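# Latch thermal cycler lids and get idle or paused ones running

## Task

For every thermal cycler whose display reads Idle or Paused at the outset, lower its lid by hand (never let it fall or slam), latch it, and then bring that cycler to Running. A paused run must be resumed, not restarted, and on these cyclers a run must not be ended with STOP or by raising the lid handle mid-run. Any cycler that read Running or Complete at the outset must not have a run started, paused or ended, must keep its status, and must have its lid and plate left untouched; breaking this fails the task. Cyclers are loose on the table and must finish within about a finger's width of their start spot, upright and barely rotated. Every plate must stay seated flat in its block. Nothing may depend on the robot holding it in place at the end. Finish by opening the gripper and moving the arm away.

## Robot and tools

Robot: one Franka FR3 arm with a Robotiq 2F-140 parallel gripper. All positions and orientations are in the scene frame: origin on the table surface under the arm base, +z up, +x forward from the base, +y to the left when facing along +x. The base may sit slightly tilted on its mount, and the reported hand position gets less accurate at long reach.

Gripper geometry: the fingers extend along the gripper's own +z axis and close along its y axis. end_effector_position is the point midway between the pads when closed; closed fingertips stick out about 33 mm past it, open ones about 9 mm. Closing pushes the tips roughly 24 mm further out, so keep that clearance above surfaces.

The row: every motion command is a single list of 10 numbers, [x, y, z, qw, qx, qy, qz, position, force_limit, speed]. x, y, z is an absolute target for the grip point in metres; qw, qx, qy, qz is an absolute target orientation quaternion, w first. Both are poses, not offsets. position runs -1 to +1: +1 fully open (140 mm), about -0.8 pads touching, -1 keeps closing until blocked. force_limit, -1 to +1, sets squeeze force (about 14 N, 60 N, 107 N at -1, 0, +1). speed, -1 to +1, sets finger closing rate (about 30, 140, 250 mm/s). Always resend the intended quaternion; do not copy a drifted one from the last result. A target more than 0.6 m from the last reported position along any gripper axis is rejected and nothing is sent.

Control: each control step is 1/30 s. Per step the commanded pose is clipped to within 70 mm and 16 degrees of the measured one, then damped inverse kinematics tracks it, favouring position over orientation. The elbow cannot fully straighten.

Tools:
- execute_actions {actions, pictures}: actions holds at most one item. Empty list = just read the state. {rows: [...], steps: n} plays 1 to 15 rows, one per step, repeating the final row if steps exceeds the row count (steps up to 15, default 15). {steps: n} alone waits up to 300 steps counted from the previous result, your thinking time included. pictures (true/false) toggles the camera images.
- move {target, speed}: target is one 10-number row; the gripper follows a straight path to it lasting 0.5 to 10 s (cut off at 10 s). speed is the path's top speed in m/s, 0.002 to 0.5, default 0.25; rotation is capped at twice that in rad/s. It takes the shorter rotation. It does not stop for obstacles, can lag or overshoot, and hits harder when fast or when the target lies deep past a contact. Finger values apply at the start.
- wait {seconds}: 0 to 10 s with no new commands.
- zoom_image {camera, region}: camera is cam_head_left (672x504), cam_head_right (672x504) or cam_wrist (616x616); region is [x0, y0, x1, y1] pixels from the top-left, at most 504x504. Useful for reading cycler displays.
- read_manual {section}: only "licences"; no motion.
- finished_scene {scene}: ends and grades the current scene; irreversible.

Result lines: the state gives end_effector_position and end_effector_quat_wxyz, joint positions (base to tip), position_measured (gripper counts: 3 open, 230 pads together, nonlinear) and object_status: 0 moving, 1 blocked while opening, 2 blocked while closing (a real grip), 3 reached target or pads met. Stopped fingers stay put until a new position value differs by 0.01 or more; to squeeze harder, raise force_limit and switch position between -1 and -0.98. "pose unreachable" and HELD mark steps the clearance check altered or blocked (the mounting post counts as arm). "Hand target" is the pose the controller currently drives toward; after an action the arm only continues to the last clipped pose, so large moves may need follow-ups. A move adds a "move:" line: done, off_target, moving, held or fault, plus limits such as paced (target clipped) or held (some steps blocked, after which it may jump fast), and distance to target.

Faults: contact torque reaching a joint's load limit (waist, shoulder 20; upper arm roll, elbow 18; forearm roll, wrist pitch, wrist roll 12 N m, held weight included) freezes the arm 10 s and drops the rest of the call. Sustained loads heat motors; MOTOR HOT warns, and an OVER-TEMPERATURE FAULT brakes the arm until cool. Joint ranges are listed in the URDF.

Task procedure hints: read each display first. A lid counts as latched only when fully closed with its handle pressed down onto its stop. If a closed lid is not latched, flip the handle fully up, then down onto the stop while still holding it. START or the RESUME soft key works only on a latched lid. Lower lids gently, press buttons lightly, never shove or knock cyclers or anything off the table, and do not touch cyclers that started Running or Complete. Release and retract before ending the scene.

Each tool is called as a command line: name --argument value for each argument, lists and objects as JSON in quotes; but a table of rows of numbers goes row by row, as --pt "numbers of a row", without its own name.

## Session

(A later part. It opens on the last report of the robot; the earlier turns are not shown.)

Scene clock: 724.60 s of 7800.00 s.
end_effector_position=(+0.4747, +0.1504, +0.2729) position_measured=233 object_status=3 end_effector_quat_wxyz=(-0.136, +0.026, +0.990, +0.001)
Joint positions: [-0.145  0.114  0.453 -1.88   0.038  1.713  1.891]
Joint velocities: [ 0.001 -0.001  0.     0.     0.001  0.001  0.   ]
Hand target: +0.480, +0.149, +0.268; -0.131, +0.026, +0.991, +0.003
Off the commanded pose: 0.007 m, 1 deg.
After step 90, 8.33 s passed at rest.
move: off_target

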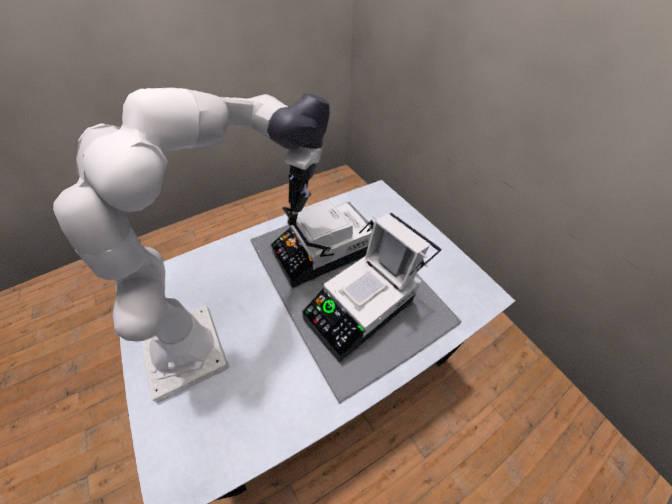

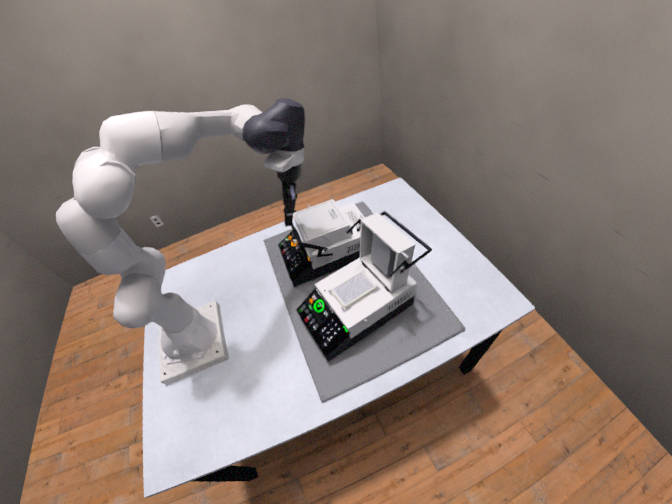

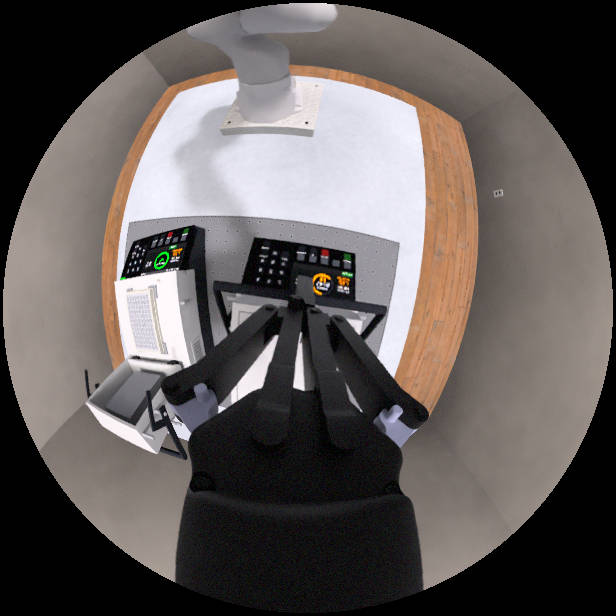

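move --target '[0.468, 0.149, 0.259, 0.1305, -0.026, -0.9911, -0.0034, -1, 0, 0]' --speed 0.005

zoom_image --camera "cam_head_left" --region '[250, 150, 400, 290]'

Scene clock: 736.30 s of 7800.00 s.
end_effector_position=(+0.4656, +0.1508, +0.2615) position_measured=233 object_status=3 end_effector_quat_wxyz=(-0.133, +0.025, +0.991, +0.002)
Joint positions: [-0.145  0.086  0.454 -1.941  0.049  1.756  1.884]
Joint velocities: [ 0.001 -0.002  0.    -0.003  0.001  0.002 -0.001]
Hand target: +0.468, +0.149, +0.259; -0.131, +0.026, +0.991, +0.004
Off the commanded pose: 0.004 m, 0 deg.
After step 90, 5.40 s passed at rest.
move: off_target

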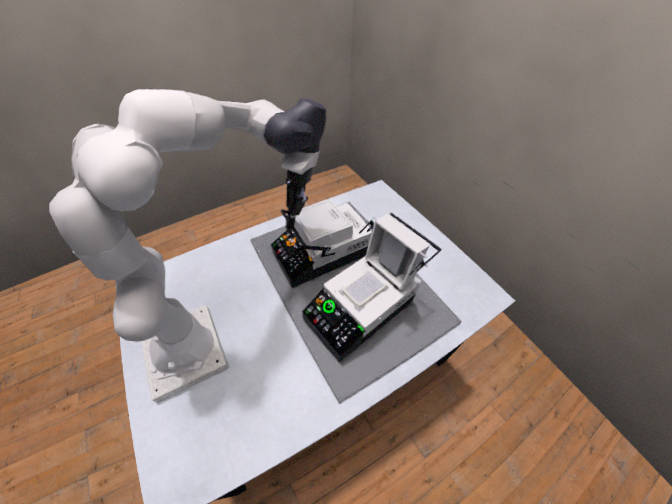

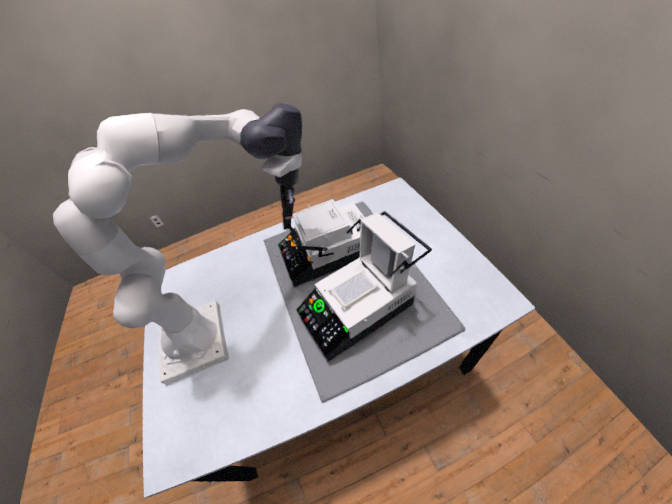

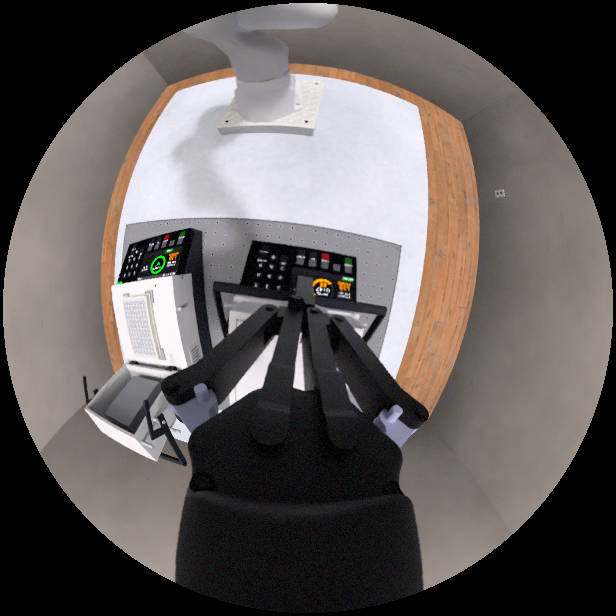

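Region (250, 150, 400, 290) of cam_head_left's 672x504 image, scaled by 3.360, with more detail than that image has; it fills the top 470 rows of this view, and the rest is white.

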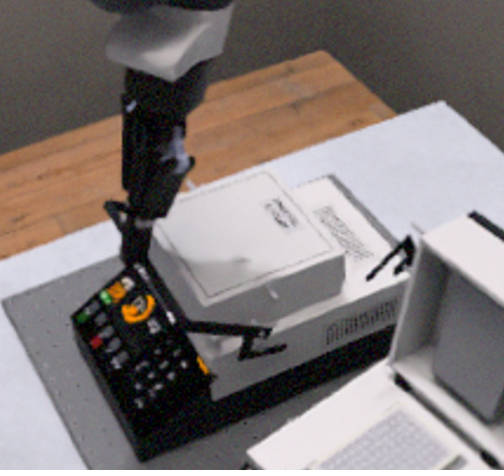

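Good progress. Continue downward.

move --target '[0.460, 0.149, 0.246, 0.0872, -0.0261, -0.9959, -0.0023, -1, 0, 0]' --speed 0.005

zoom_image --camera "cam_head_left" --region '[250, 150, 400, 290]'

Scene clock: 751.60 s of 7800.00 s.
end_effector_position=(+0.4541, +0.1516, +0.2464) position_measured=233 object_status=3 end_effector_quat_wxyz=(-0.095, +0.025, +0.995, +0.002)
Joint positions: [-0.145 -0.014  0.459 -2.095  0.075  1.891  1.87 ]
Joint velocities: [-0.001  0.     0.002 -0.002  0.001  0.002 -0.001]
Hand target: +0.460, +0.150, +0.246; -0.087, +0.026, +0.996, +0.003
Off the commanded pose: 0.006 m, 1 deg.
After step 90, 2.87 s passed at rest.
move: off_target

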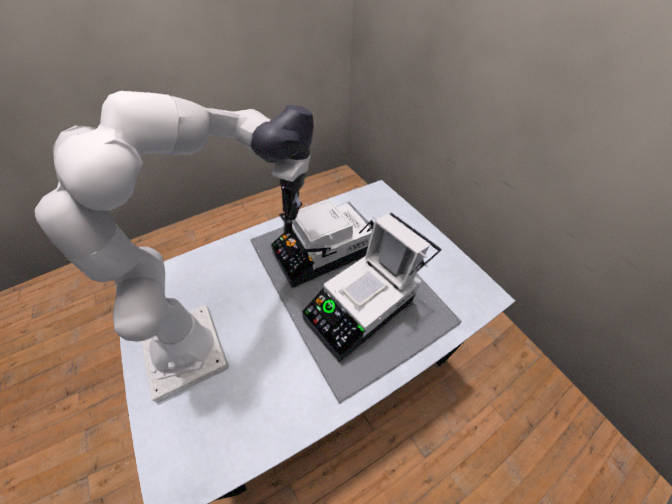

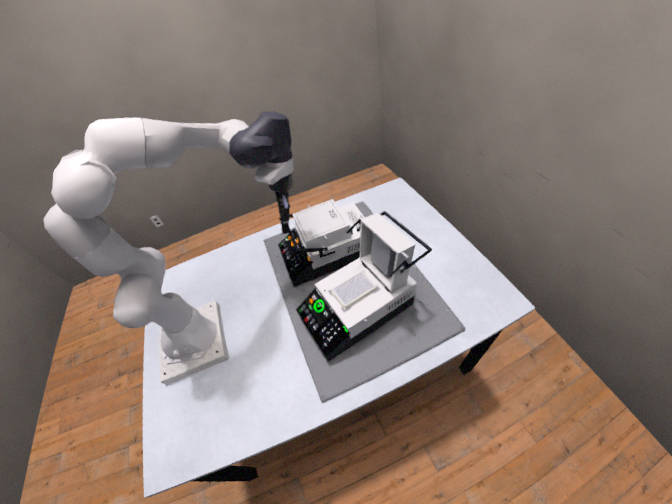

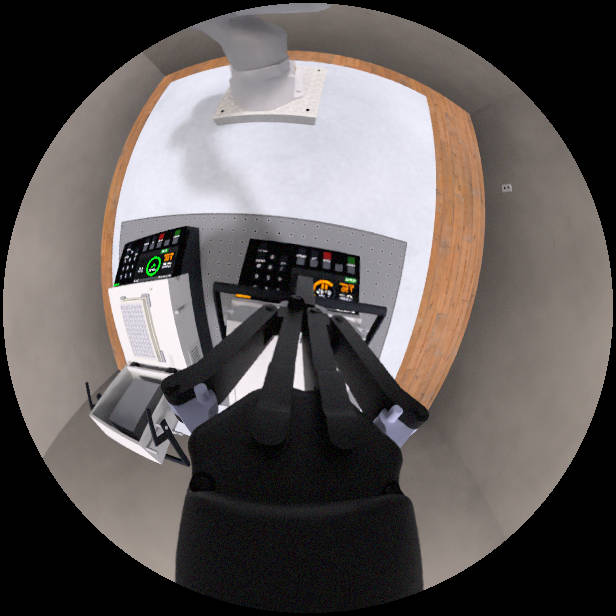

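Region (250, 150, 400, 290) of cam_head_left's 672x504 image, scaled by 3.360, with more detail than that image has; it fills the top 470 rows of this view, and the rest is white.

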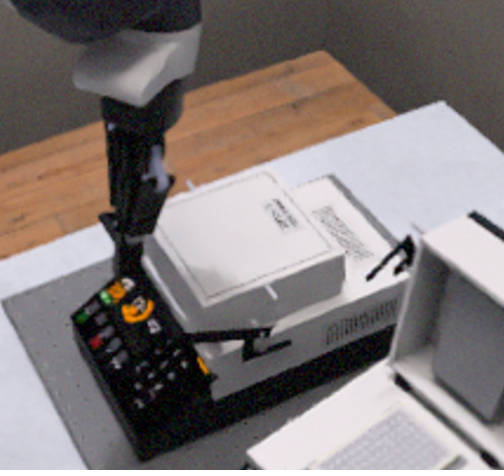

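move --target '[0.453, 0.150, 0.236, 0.0872, -0.0261, -0.9959, -0.0023, -1, 0, 0]' --speed 0.004

zoom_image --camera "cam_head_left" --region '[250, 150, 400, 290]'

Scene clock: 763.40 s of 7800.00 s.
end_effector_position=(+0.4496, +0.1514, +0.2353) position_measured=233 object_status=3 end_effector_quat_wxyz=(-0.092, +0.026, +0.995, +0.002)
Joint positions: [-0.145 -0.023  0.461 -2.134  0.078  1.928  1.869]
Joint velocities: [ 0.    -0.002  0.    -0.002  0.001  0.004  0.001]
Hand target: +0.453, +0.150, +0.236; -0.087, +0.026, +0.996, +0.003
Off the commanded pose: 0.004 m, 1 deg.
After step 90, 5.97 s passed at rest.
move: off_target

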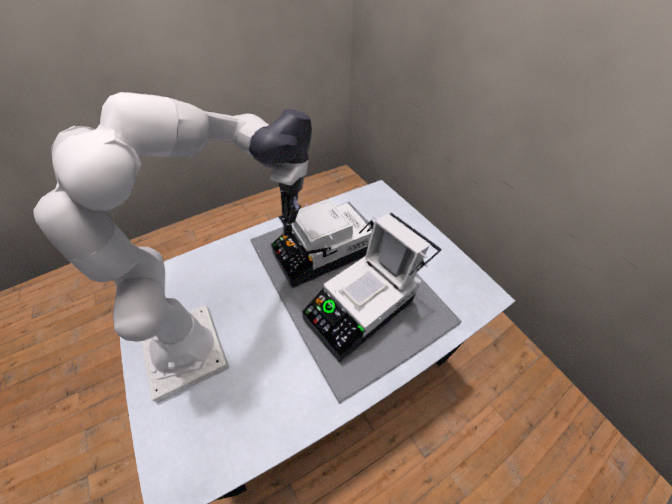

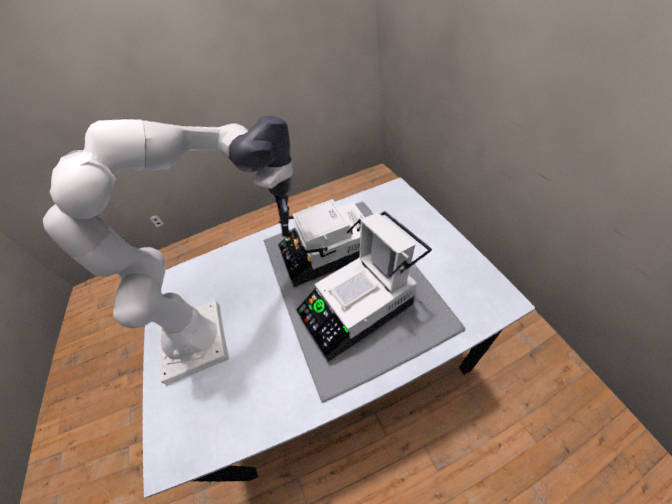

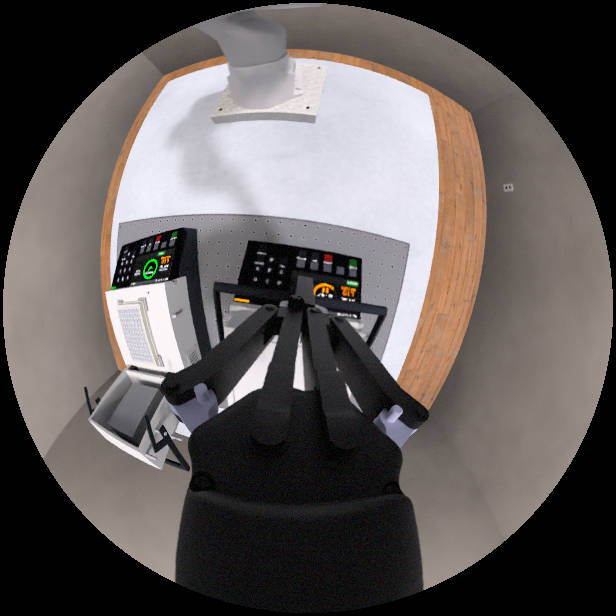

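Region (250, 150, 400, 290) of cam_head_left's 672x504 image, scaled by 3.360, with more detail than that image has; it fills the top 470 rows of this view, and the rest is white.

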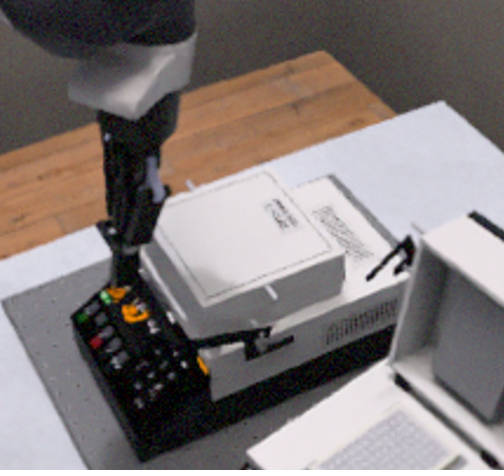

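move --target '[0.450, 0.150, 0.252, 0, -0.0262, -0.9997, 0, -1, 0, 0]' --speed 0.012

zoom_image --camera "cam_wrist" --region '[190, 220, 420, 370]'

zoom_image --camera "cam_head_left" --region '[265, 200, 365, 280]'

Scene clock: 790.80 s of 7800.00 s.
end_effector_position=(+0.4492, +0.1501, +0.2517) position_measured=233 object_status=3 end_effector_quat_wxyz=(-0.002, +0.028, +1.000, +0.001)
Joint positions: [-0.131 -0.216  0.461 -2.308  0.119  2.098  1.853]
Joint velocities: [-0.     0.001 -0.    -0.001  0.001  0.006  0.001]
Hand target: +0.450, +0.151, +0.253; -0.000, +0.026, +1.000, +0.002
Off the commanded pose: 0.001 m, 0 deg.
After step 90, 16.47 s passed at rest.
move: done

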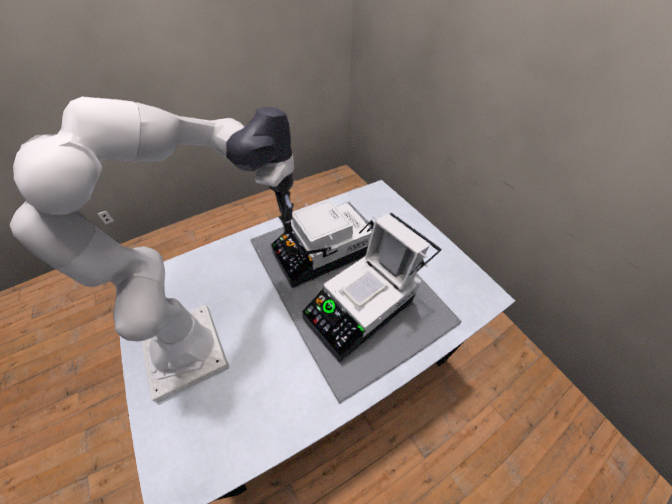

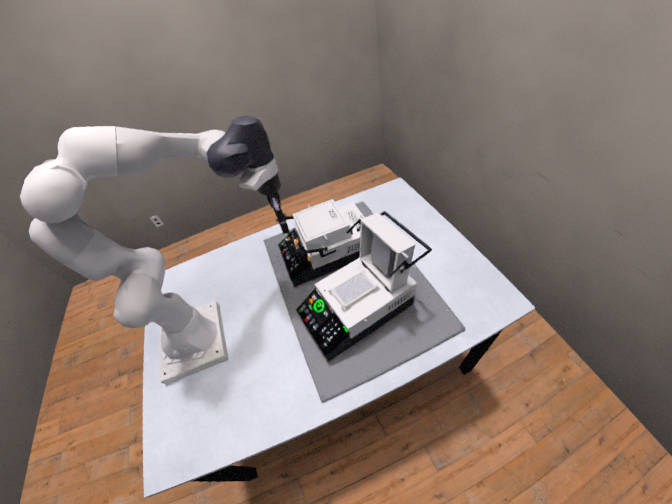

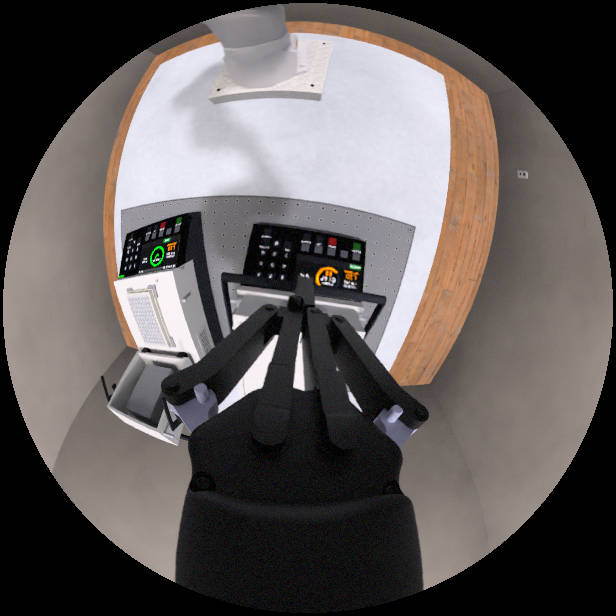

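Region (190, 220, 420, 370) of cam_wrist's 616x616 image, scaled by 2.191, with more detail than that image has; it fills the top 329 rows of this view, and the rest is white.

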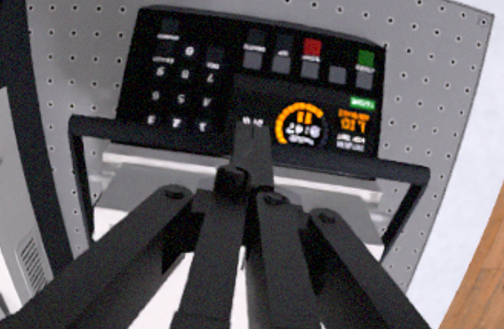

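Region (265, 200, 365, 280) of cam_head_left's 672x504 image, scaled by 5.040, with more detail than that image has; it fills the top 403 rows of this view, and the rest is white.

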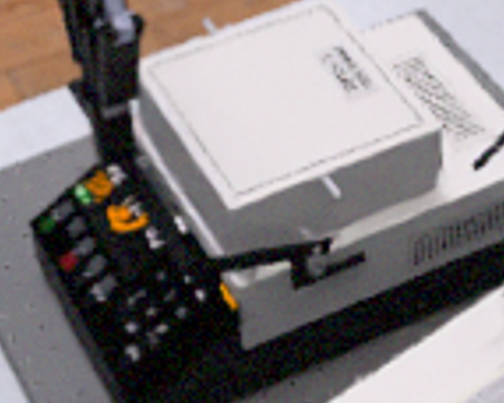

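move --target '[0.456, 0.150, 0.243, 0, -0.0262, -0.9997, 0, -1, 0, 0]' --speed 0.006

zoom_image --camera "cam_wrist" --region '[190, 220, 420, 370]'

zoom_image --camera "cam_head_left" --region '[265, 200, 365, 280]'

Scene clock: 803.73 s of 7800.00 s.
end_effector_position=(+0.4547, +0.1501, +0.2433) position_measured=233 object_status=3 end_effector_quat_wxyz=(-0.001, +0.025, +1.000, +0.001)
Joint positions: [-0.131 -0.191  0.462 -2.308  0.107  2.124  1.854]
Joint velocities: [ 0.     0.001  0.001 -0.001 -0.001  0.004  0.002]
Hand target: +0.456, +0.150, +0.243; +0.000, +0.026, +1.000, +0.000
Off the commanded pose: 0.001 m, 0 deg.
After step 90, 7.90 s passed at rest.
move: done

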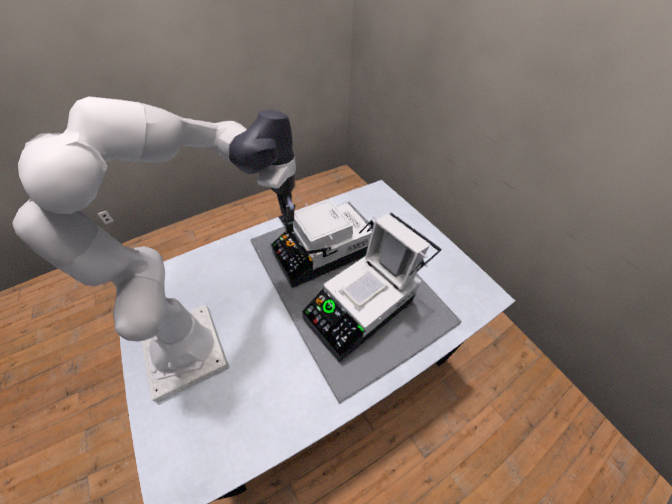

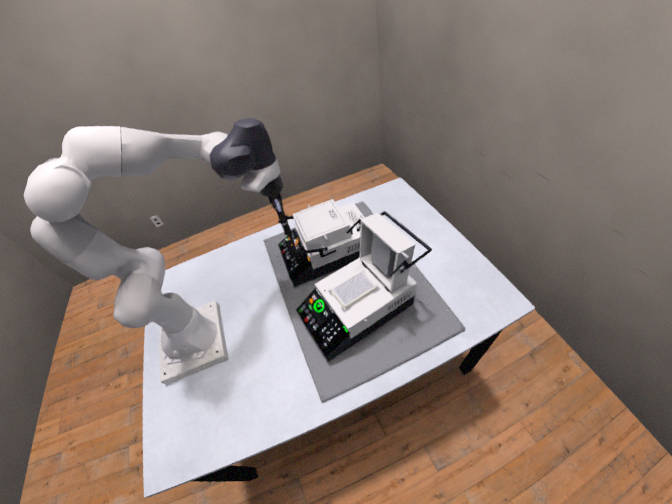

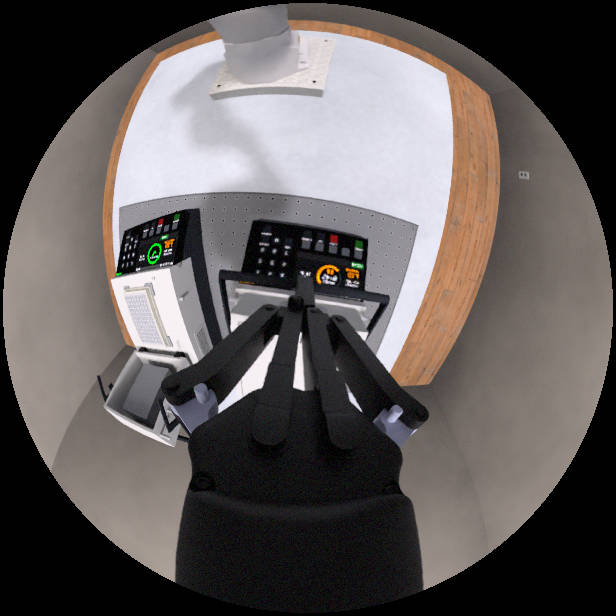

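Region (190, 220, 420, 370) of cam_wrist's 616x616 image, scaled by 2.191, with more detail than that image has; it fills the top 329 rows of this view, and the rest is white.

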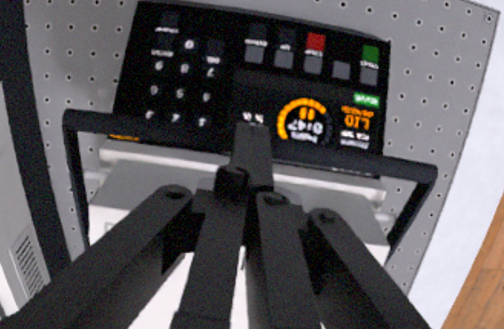

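Region (265, 200, 365, 280) of cam_head_left's 672x504 image, scaled by 5.040, with more detail than that image has; it fills the top 403 rows of this view, and the rest is white.

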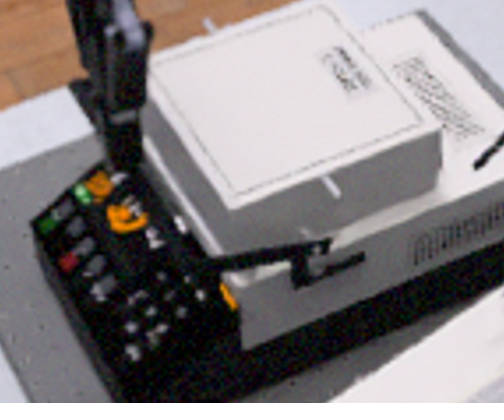

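move --target '[0.454, 0.150, 0.232, 0, -0.0262, -0.9997, 0, -1, 0, 0]' --speed 0.004

zoom_image --camera "cam_wrist" --region '[190, 220, 420, 370]'

zoom_image --camera "cam_head_left" --region '[265, 200, 365, 280]'

Scene clock: 820.00 s of 7800.00 s.
end_effector_position=(+0.4540, +0.1504, +0.2339) position_measured=233 object_status=3 end_effector_quat_wxyz=(+0.000, +0.025, +1.000, +0.001)
Joint positions: [-0.131 -0.184  0.466 -2.327  0.105  2.152  1.856]
Joint velocities: [ 0.001 -0.001  0.001 -0.002 -0.002 -0.     0.001]
Hand target: +0.454, +0.150, +0.232; -0.000, +0.026, +1.000, +0.000
Off the commanded pose: 0.002 m, 0 deg.
After step 90, 10.17 s passed at rest.
move: done

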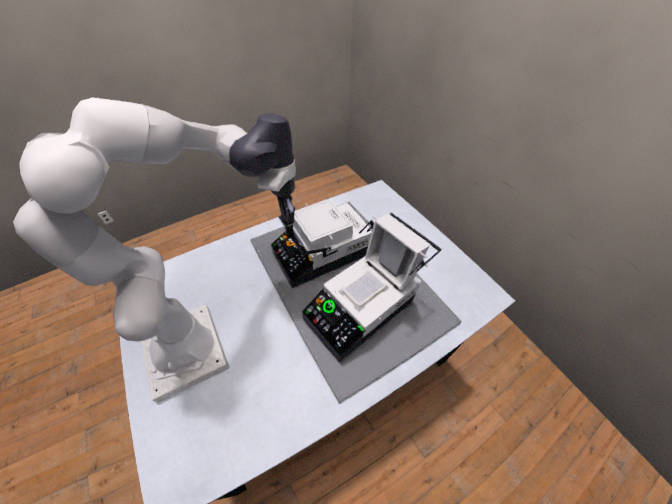

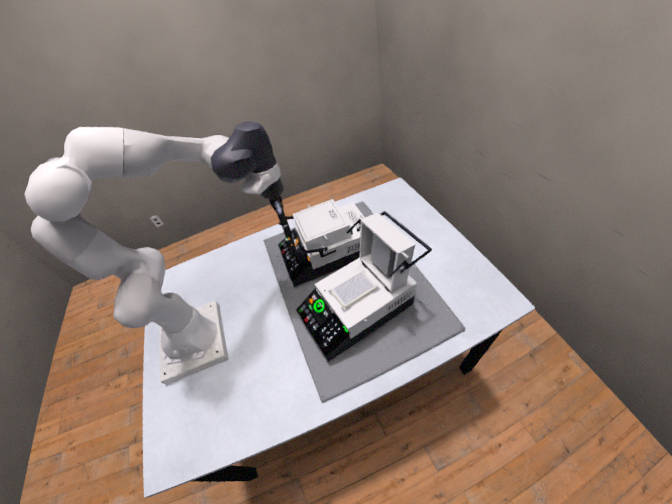

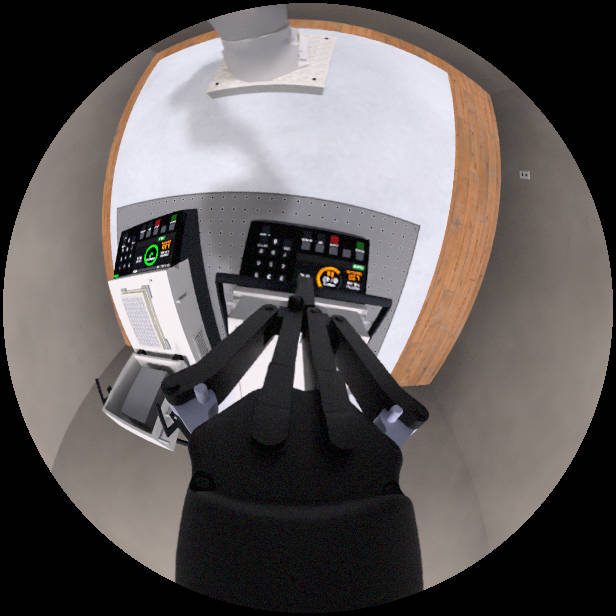

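Region (190, 220, 420, 370) of cam_wrist's 616x616 image, scaled by 2.191, with more detail than that image has; it fills the top 329 rows of this view, and the rest is white.

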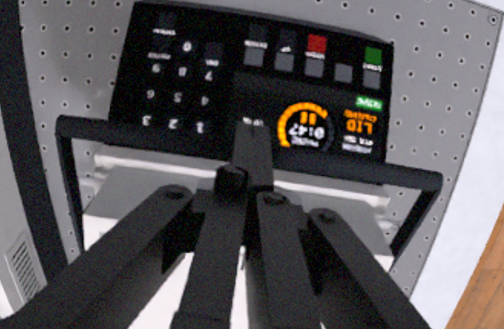

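Region (265, 200, 365, 280) of cam_head_left's 672x504 image, scaled by 5.040, with more detail than that image has; it fills the top 403 rows of this view, and the rest is white.

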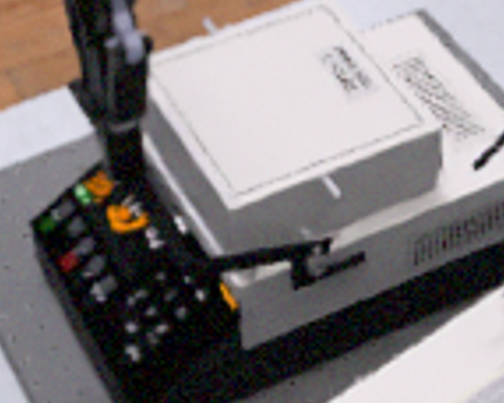

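move --target '[0.454, 0.150, 0.224, 0, -0.0262, -0.9997, 0, -1, 0, 0]' --speed 0.004

zoom_image --camera "cam_wrist" --region '[190, 220, 420, 370]'

zoom_image --camera "cam_head_left" --region '[265, 200, 365, 280]'

Scene clock: 831.50 s of 7800.00 s.
end_effector_position=(+0.4536, +0.1506, +0.2285) position_measured=233 object_status=3 end_effector_quat_wxyz=(+0.000, +0.025, +1.000, +0.000)
Joint positions: [-0.131 -0.178  0.468 -2.336  0.102  2.167  1.86 ]
Joint velocities: [-0.    -0.001  0.001 -0.     0.001 -0.002  0.002]
Hand target: +0.454, +0.150, +0.224; -0.000, +0.026, +1.000, +0.000
Off the commanded pose: 0.005 m, 0 deg.
After step 90, 5.80 s passed at rest.
move: off_target

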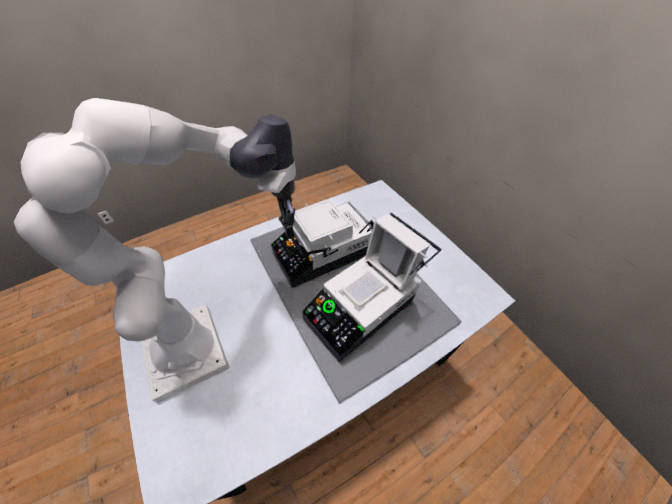

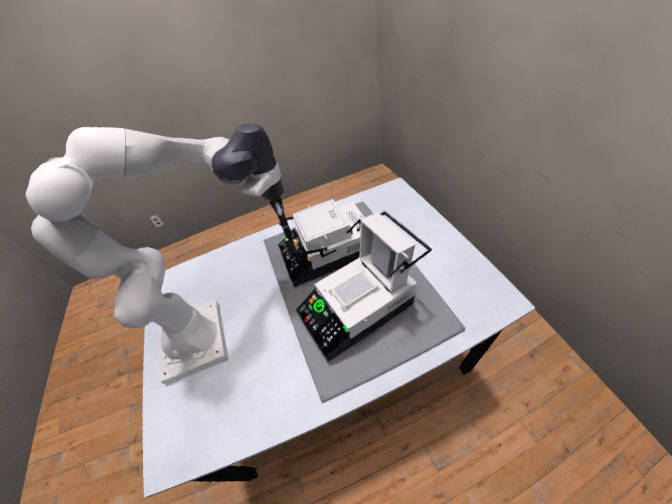

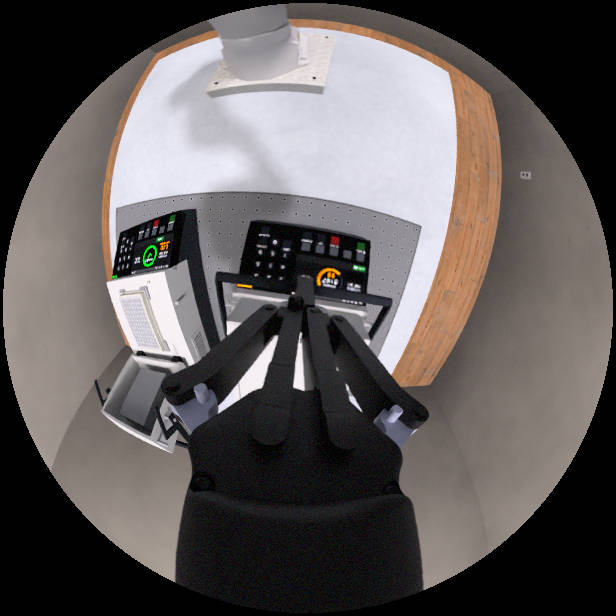

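Region (190, 220, 420, 370) of cam_wrist's 616x616 image, scaled by 2.191, with more detail than that image has; it fills the top 329 rows of this view, and the rest is white.

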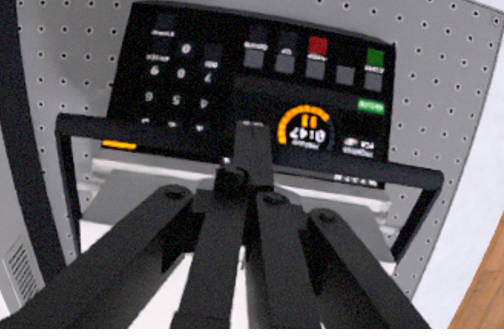

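Region (265, 200, 365, 280) of cam_head_left's 672x504 image, scaled by 5.040, with more detail than that image has; it fills the top 403 rows of this view, and the rest is white.

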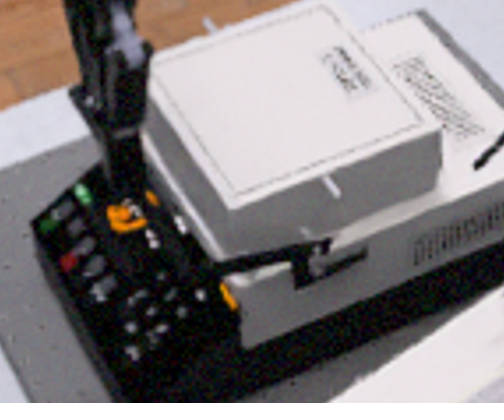

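move --target '[0.44, 0.16, 0.28, 0, -0.0262, -0.9997, 0, -1, 0, 0]' --speed 0.04

move --target '[0.395, 0.215, 0.22, -0.0898, 0.6825, -0.7192, 0.0947, -1, 0, 0]' --speed 0.08

Scene clock: 855.93 s of 7800.00 s.
end_effector_position=(+0.4405, +0.1591, +0.2791) position_measured=233 object_status=3 end_effector_quat_wxyz=(+0.001, +0.026, +1.000, -0.001)
Joint positions: [-0.12  -0.268  0.466 -2.282  0.135  2.03   1.86 ]
Joint velocities: [-0.    -0.001 -0.001 -0.     0.001 -0.011 -0.   ]
Hand target: +0.440, +0.160, +0.280; +0.000, +0.027, +1.000, -0.000
Off the commanded pose: 0.001 m, 0 deg.
After step 90, 19.67 s passed at rest.
move: done

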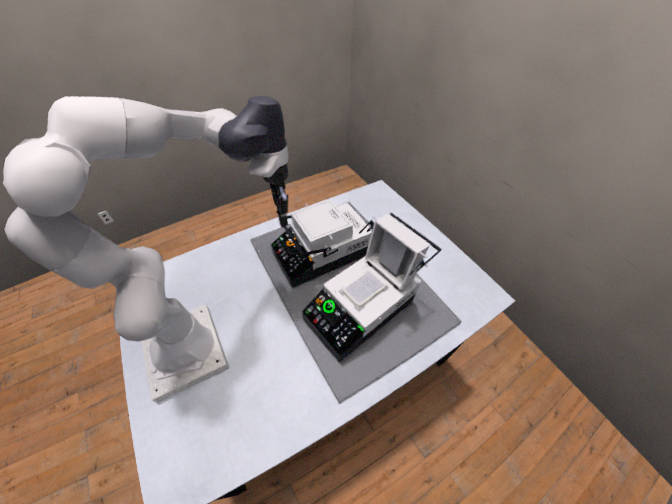

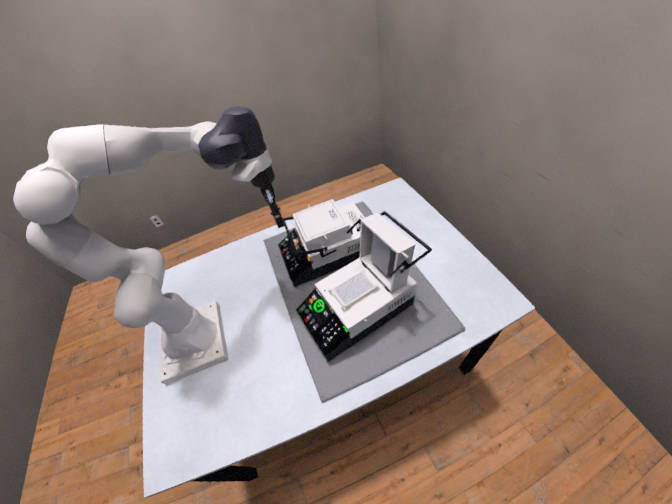

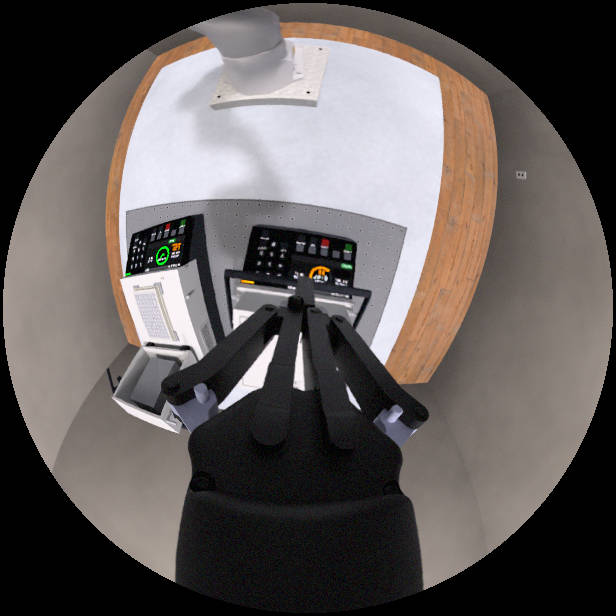

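Scene clock: 866.33 s of 7800.00 s.
end_effector_position=(+0.3947, +0.2163, +0.2184) position_measured=233 object_status=3 end_effector_quat_wxyz=(-0.090, +0.678, -0.724, +0.093)
Joint positions: [ 0.444 -0.4    0.159 -2.672 -0.129  2.477  0.723]
Joint velocities: [ 0.005  0.001 -0.004 -0.    -0.002  0.004 -0.025]
Hand target: +0.395, +0.217, +0.220; -0.091, +0.682, -0.719, +0.094
Off the commanded pose: 0.002 m, 1 deg.
move: done

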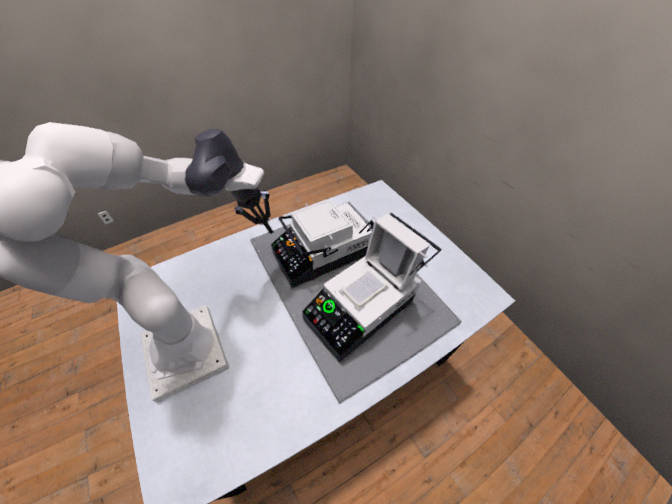

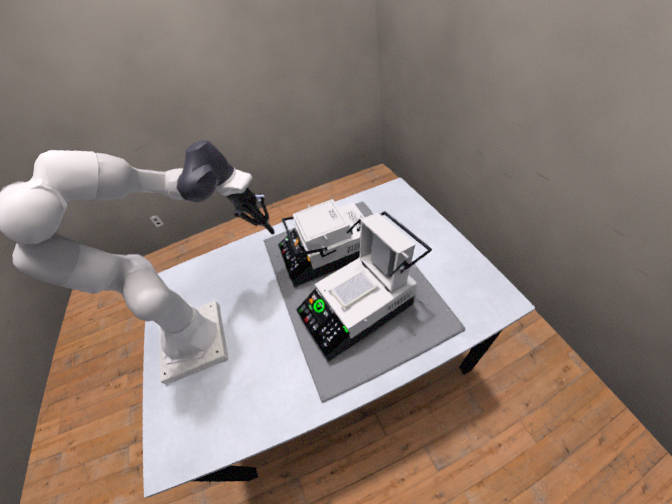

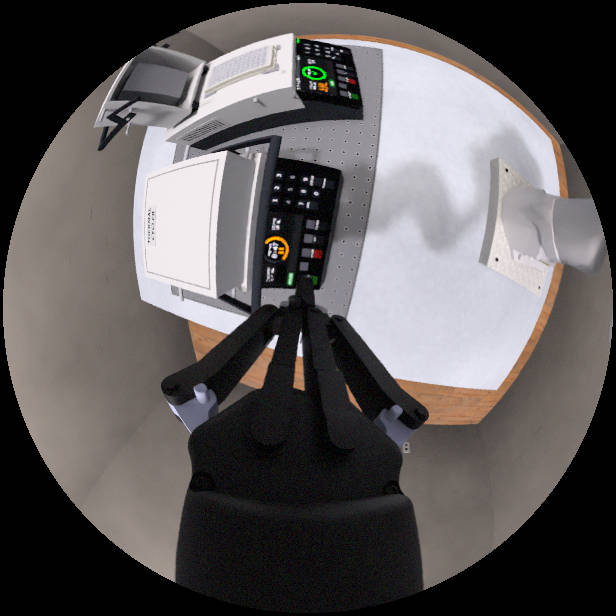

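zoom_image --camera "cam_wrist" --region '[220, 150, 400, 330]'

Region (220, 150, 400, 330) of cam_wrist's 616x616 image, scaled by 2.800, with more detail than that image has.

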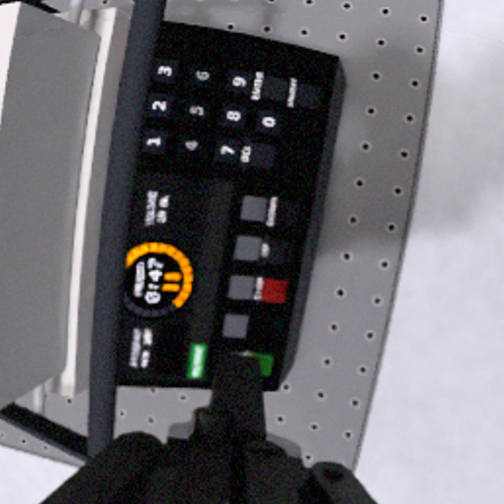

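move --target '[0.400, 0.222, 0.165, -0.0898, 0.6825, -0.7192, 0.0947, -1, 0, 0]' --speed 0.03

zoom_image --camera "cam_wrist" --region '[220, 150, 400, 330]'

Scene clock: 898.50 s of 7800.00 s.
end_effector_position=(+0.3997, +0.2222, +0.1654) position_measured=233 object_status=3 end_effector_quat_wxyz=(-0.089, +0.685, -0.717, +0.094)
Joint positions: [ 0.39  -0.267  0.213 -2.707 -0.184  2.643  0.766]
Joint velocities: [-0.009 -0.001  0.01  -0.001 -0.002  0.019  0.015]
Hand target: +0.400, +0.223, +0.164; -0.090, +0.683, -0.719, +0.094
Off the commanded pose: 0.001 m, 0 deg.
After step 90, 27.07 s passed at rest.
move: done

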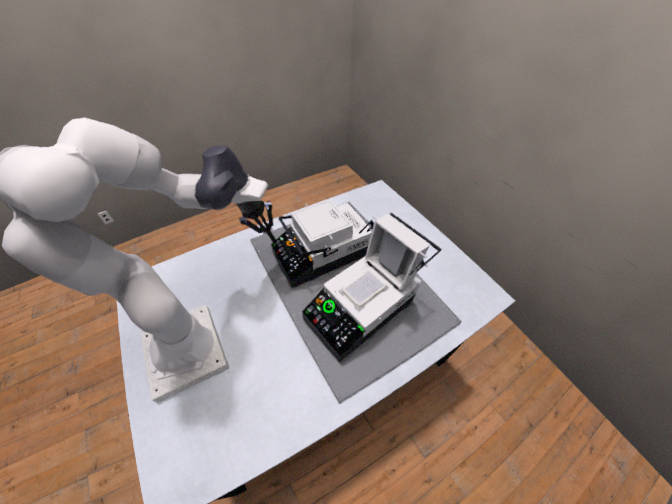

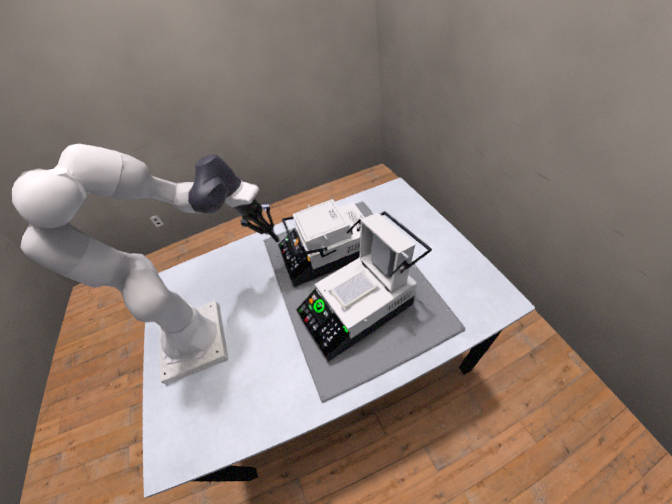

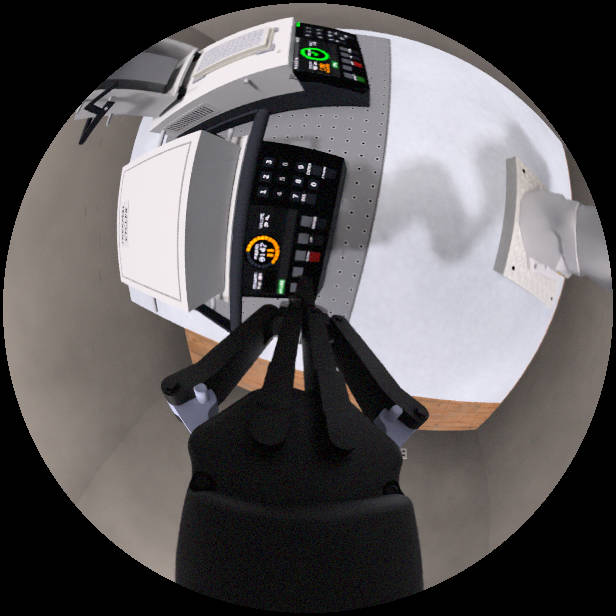

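Region (220, 150, 400, 330) of cam_wrist's 616x616 image, scaled by 2.800, with more detail than that image has.

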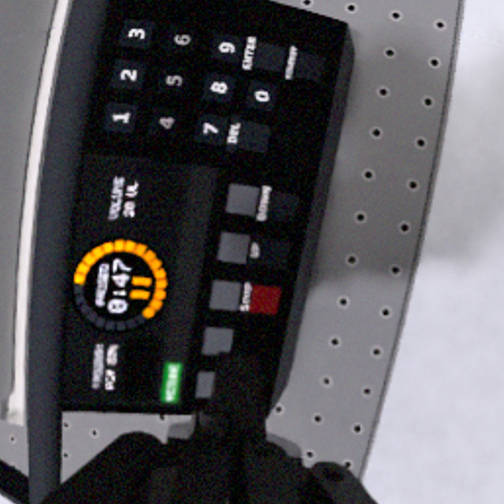

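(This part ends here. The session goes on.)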